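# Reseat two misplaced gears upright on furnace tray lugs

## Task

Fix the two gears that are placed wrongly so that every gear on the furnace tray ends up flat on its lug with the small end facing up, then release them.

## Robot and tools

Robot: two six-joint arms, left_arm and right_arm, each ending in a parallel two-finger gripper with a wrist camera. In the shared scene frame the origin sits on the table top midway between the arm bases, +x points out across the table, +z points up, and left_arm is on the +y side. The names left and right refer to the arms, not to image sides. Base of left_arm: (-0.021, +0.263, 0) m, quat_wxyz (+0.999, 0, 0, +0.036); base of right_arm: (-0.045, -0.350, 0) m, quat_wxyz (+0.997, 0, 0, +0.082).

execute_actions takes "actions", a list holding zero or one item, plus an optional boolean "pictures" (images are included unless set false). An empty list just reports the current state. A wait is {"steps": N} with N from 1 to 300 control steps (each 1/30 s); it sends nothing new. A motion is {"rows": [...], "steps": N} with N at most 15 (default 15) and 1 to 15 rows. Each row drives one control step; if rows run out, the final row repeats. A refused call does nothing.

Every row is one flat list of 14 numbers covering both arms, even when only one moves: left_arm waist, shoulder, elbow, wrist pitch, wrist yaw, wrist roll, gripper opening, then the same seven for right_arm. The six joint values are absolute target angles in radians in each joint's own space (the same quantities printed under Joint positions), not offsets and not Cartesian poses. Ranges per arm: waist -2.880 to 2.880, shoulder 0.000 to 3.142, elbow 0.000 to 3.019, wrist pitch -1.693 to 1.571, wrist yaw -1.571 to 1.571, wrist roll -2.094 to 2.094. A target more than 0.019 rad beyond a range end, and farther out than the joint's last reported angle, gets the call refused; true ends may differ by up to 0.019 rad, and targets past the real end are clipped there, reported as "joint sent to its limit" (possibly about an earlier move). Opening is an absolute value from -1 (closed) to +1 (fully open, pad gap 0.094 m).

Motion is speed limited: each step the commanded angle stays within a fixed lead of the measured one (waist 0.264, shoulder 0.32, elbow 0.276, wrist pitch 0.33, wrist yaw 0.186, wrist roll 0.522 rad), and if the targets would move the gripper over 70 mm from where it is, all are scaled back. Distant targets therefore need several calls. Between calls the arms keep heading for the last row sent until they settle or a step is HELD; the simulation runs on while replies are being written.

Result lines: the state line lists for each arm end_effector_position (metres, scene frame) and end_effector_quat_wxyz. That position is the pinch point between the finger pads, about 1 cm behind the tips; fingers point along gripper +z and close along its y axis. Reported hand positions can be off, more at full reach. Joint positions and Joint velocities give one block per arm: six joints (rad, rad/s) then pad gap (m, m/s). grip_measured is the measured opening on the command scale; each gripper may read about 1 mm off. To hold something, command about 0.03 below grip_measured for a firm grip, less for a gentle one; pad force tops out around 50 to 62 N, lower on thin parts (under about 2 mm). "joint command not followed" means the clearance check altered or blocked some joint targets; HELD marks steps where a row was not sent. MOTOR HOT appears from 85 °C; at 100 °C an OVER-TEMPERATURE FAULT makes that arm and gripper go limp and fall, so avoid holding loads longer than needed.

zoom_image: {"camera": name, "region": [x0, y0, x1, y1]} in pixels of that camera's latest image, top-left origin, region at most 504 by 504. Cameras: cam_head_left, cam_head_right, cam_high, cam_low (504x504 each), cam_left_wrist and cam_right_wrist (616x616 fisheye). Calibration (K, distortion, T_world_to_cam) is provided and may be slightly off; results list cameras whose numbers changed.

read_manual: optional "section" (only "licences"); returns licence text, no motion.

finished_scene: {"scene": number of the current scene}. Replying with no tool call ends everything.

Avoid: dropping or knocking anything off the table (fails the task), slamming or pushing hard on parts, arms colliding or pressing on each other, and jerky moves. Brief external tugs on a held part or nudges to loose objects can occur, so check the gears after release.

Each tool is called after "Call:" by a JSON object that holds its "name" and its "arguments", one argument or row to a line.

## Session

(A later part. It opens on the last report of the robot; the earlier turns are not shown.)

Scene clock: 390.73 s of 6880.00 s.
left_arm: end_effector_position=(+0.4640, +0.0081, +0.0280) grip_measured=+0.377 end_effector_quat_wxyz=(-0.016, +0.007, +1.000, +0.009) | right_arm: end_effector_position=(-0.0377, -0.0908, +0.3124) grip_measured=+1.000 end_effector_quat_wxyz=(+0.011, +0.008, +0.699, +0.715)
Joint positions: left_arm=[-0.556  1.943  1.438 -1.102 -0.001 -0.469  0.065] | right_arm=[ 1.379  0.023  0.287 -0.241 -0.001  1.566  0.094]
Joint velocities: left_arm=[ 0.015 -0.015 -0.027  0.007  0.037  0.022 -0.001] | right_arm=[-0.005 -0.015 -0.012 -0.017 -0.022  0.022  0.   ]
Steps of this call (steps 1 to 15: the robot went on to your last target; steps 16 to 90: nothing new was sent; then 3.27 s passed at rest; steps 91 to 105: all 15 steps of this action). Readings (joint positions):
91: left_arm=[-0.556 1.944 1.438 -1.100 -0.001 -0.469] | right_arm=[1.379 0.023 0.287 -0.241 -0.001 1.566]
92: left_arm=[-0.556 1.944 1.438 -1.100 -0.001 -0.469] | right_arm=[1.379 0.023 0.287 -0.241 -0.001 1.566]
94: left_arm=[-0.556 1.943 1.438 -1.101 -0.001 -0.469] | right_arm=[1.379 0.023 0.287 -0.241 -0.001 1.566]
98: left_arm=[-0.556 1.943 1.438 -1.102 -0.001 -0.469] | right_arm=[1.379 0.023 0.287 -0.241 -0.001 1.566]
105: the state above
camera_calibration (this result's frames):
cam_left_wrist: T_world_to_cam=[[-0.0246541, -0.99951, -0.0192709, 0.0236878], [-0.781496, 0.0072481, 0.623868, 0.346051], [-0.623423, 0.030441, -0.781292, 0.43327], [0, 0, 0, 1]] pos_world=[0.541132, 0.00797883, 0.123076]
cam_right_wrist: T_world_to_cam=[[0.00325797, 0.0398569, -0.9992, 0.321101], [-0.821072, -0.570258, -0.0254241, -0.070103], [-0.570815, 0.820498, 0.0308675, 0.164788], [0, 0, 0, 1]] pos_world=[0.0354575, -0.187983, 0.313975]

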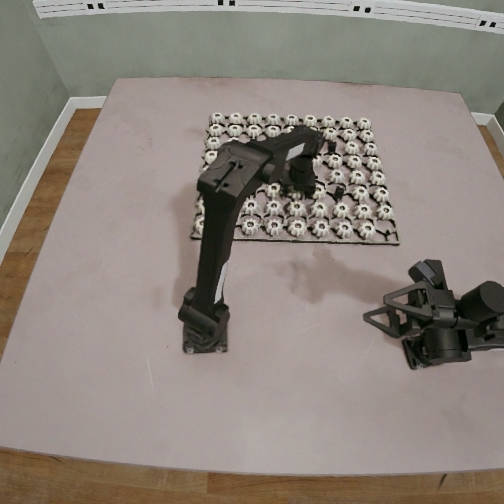

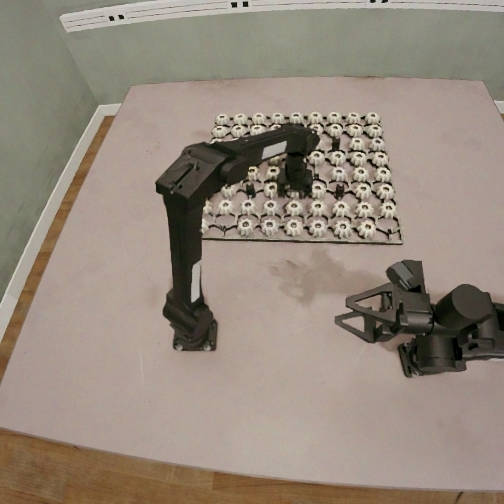

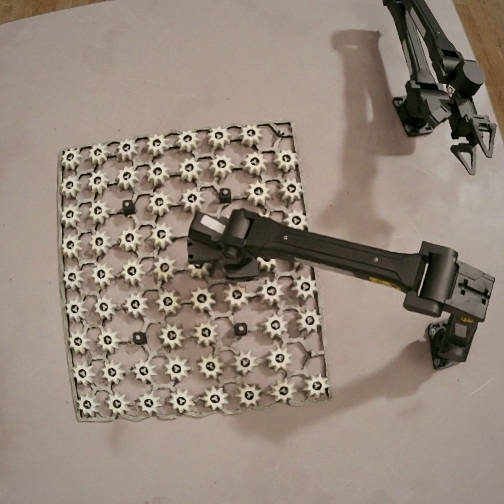

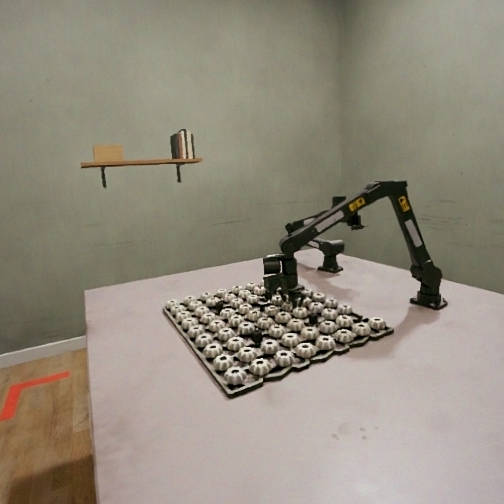

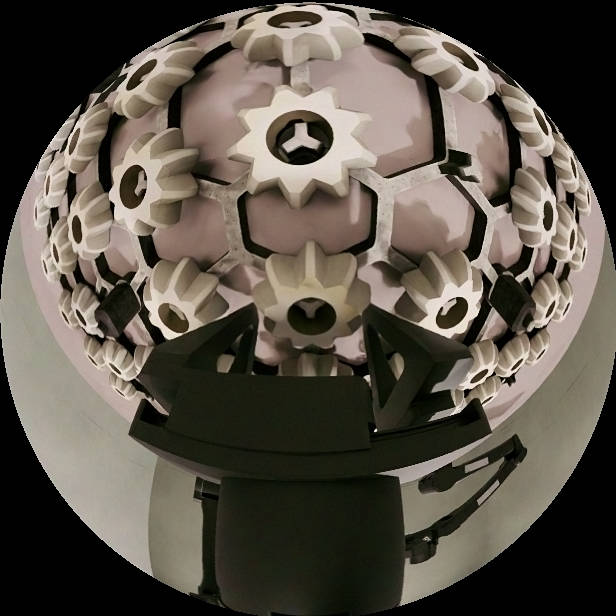

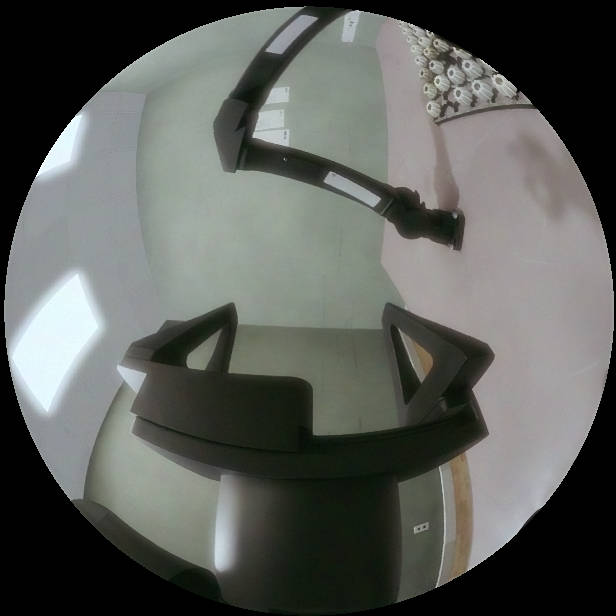

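Seated. Lift.

Call:
{"name": "execute_actions", "arguments": {
  "actions": [
    {"rows":[[-0.562,1.8,1.5,-1.2,0,-0.476,0.38,1.372,0.03,0.30,-0.25,0,1.571,1]],"steps":15}
  ],
  "pictures": false
}}

Call:
{"name": "execute_actions", "arguments": {
  "actions": [
    {"rows":[[-0.562,1.3,1.2,-1.2,0,-0.476,0.38,1.372,0.03,0.30,-0.25,0,1.571,1]],"steps":15}
  ],
  "pictures": false
}}

Call:
{"name": "execute_actions", "arguments": {
  "actions": [
    {"steps":25}
  ]
}}

Scene clock: 397.77 s of 6880.00 s.
left_arm: end_effector_position=(+0.4600, +0.0102, +0.1190) grip_measured=+0.377 end_effector_quat_wxyz=(+0.024, +0.007, +1.000, -0.012) | right_arm: end_effector_position=(-0.0377, -0.0908, +0.3124) grip_measured=+1.000 end_effector_quat_wxyz=(+0.011, +0.008, +0.699, +0.715)
Joint positions: left_arm=[-0.556  1.784  1.459 -1.192 -0.001 -0.469  0.065] | right_arm=[ 1.379  0.023  0.287 -0.241 -0.001  1.566  0.094]
Joint velocities: left_arm=[-0.015  0.005 -0.012 -0.012  0.081 -0.037 -0.001] | right_arm=[ 0.005 -0.024  0.012 -0.012 -0.051  0.066  0.   ]
Steps of this call (steps 1 to 15: the robot went on to your last target; steps 16 to 90: nothing new was sent; then 3.53 s passed at rest; steps 91 to 105: all 15 steps of this action). Readings (joint positions):
91: left_arm=[-0.556 1.939 1.438 -1.111 -0.001 -0.469] | right_arm=[1.379 0.023 0.287 -0.241 -0.001 1.566]
92: left_arm=[-0.556 1.933 1.438 -1.131 -0.001 -0.469] | right_arm=[1.379 0.023 0.287 -0.241 -0.001 1.566]
94: left_arm=[-0.556 1.908 1.438 -1.161 -0.001 -0.469] | right_arm=[1.379 0.023 0.287 -0.241 -0.001 1.566]
98: left_arm=[-0.556 1.835 1.439 -1.188 -0.001 -0.469] | right_arm=[1.379 0.023 0.287 -0.241 -0.001 1.566]
105: the state above

Scene clock: 398.27 s of 6880.00 s.
left_arm: end_effector_position=(+0.3560, +0.0648, +0.2680) grip_measured=+0.377 end_effector_quat_wxyz=(+0.153, +0.007, +0.985, -0.079) | right_arm: end_effector_position=(-0.0377, -0.0908, +0.3124) grip_measured=+1.000 end_effector_quat_wxyz=(+0.011, +0.008, +0.699, +0.715)
Joint positions: left_arm=[-0.556  1.235  1.205 -1.195 -0.001 -0.469  0.065] | right_arm=[ 1.379  0.023  0.287 -0.241 -0.001  1.566  0.094]
Joint velocities: left_arm=[-0.015 -0.298  0.002 -0.007  0.051  0.037 -0.   ] | right_arm=[ 0.005 -0.005  0.002 -0.002  0.022 -0.081  0.   ]
Steps of this call (steps 1 to 15: all 15 steps of this action). Readings (joint positions):
1: left_arm=[-0.556 1.773 1.441 -1.185 -0.001 -0.469] | right_arm=[1.379 0.023 0.287 -0.241 -0.001 1.566]
2: left_arm=[-0.556 1.746 1.397 -1.178 -0.001 -0.469] | right_arm=[1.379 0.023 0.287 -0.241 -0.001 1.566]
4: left_arm=[-0.556 1.665 1.300 -1.184 -0.001 -0.469] | right_arm=[1.379 0.023 0.287 -0.241 -0.001 1.566]
8: left_arm=[-0.556 1.485 1.211 -1.195 -0.001 -0.469] | right_arm=[1.379 0.023 0.287 -0.241 -0.001 1.566]
15: the state above

Scene clock: 399.10 s of 6880.00 s.
left_arm: end_effector_position=(+0.3631, +0.0611, +0.2387) grip_measured=+0.377 end_effector_quat_wxyz=(+0.122, +0.007, +0.991, -0.063) | right_arm: end_effector_position=(-0.0377, -0.0908, +0.3124) grip_measured=+1.000 end_effector_quat_wxyz=(+0.011, +0.008, +0.699, +0.715)
Joint positions: left_arm=[-0.556  1.304  1.203 -1.195 -0.001 -0.469  0.065] | right_arm=[ 1.379  0.023  0.287 -0.241 -0.001  1.566  0.094]
Joint velocities: left_arm=[ 0.024 -0.005  0.002 -0.007 -0.037  0.022  0.   ] | right_arm=[-0.005 -0.005  0.017 -0.007  0.037  0.007  0.   ]
Steps of this call (steps 1 to 25: the robot went on to your last target). Readings (joint positions):
1: left_arm=[-0.556 1.230 1.205 -1.195 -0.001 -0.469] | right_arm=[1.379 0.023 0.287 -0.241 -0.001 1.566]
2: left_arm=[-0.556 1.232 1.205 -1.195 -0.001 -0.469] | right_arm=[1.379 0.023 0.287 -0.241 -0.001 1.566]
4: left_arm=[-0.556 1.249 1.205 -1.195 -0.001 -0.469] | right_arm=[1.379 0.023 0.287 -0.241 -0.001 1.566]
8: left_arm=[-0.556 1.293 1.205 -1.195 -0.001 -0.469] | right_arm=[1.379 0.023 0.287 -0.241 -0.001 1.566]
25: the state above
camera_calibration (this result's frames):
cam_left_wrist: T_world_to_cam=[[-0.0382639, -0.992368, 0.117225, 0.0501227], [-0.921101, 0.0805114, 0.380909, 0.239538], [-0.38744, -0.0934009, -0.917151, 0.487689], [0, 0, 0, 1]] pos_world=[0.411506, 0.0760053, 0.350167]
cam_right_wrist: T_world_to_cam=[[0.00325797, 0.0398569, -0.9992, 0.321101], [-0.821072, -0.570258, -0.0254241, -0.070103], [-0.570815, 0.820498, 0.0308675, 0.164788], [0, 0, 0, 1]] pos_world=[0.0354575, -0.187983, 0.313975]

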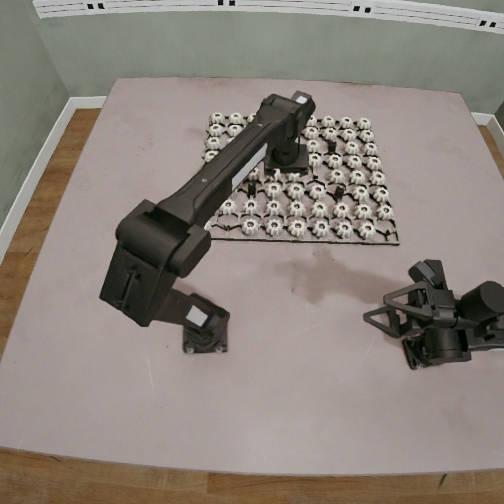

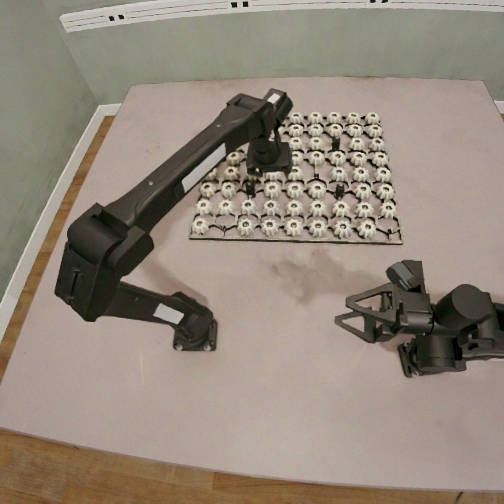

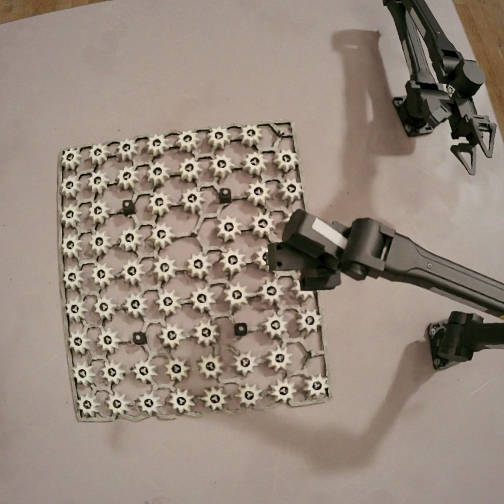

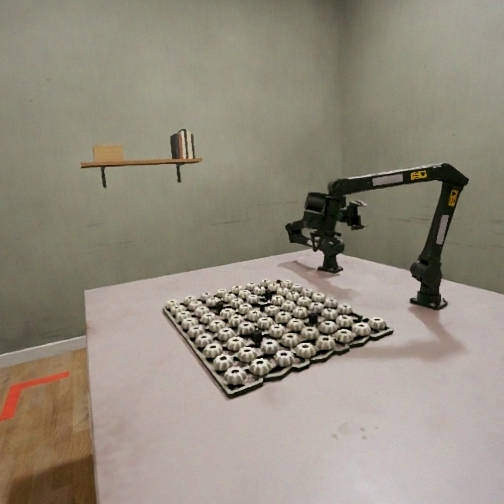

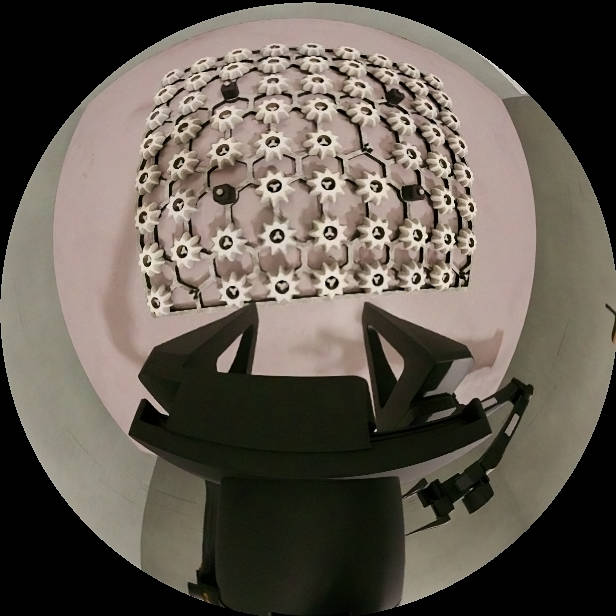

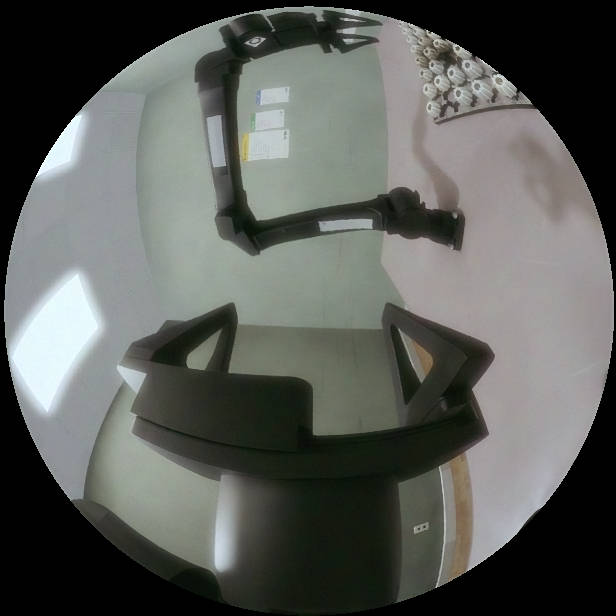

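Call:
{"name": "finished_scene", "arguments": {
  "scene": 2
}}

The scene is finished: the task was done.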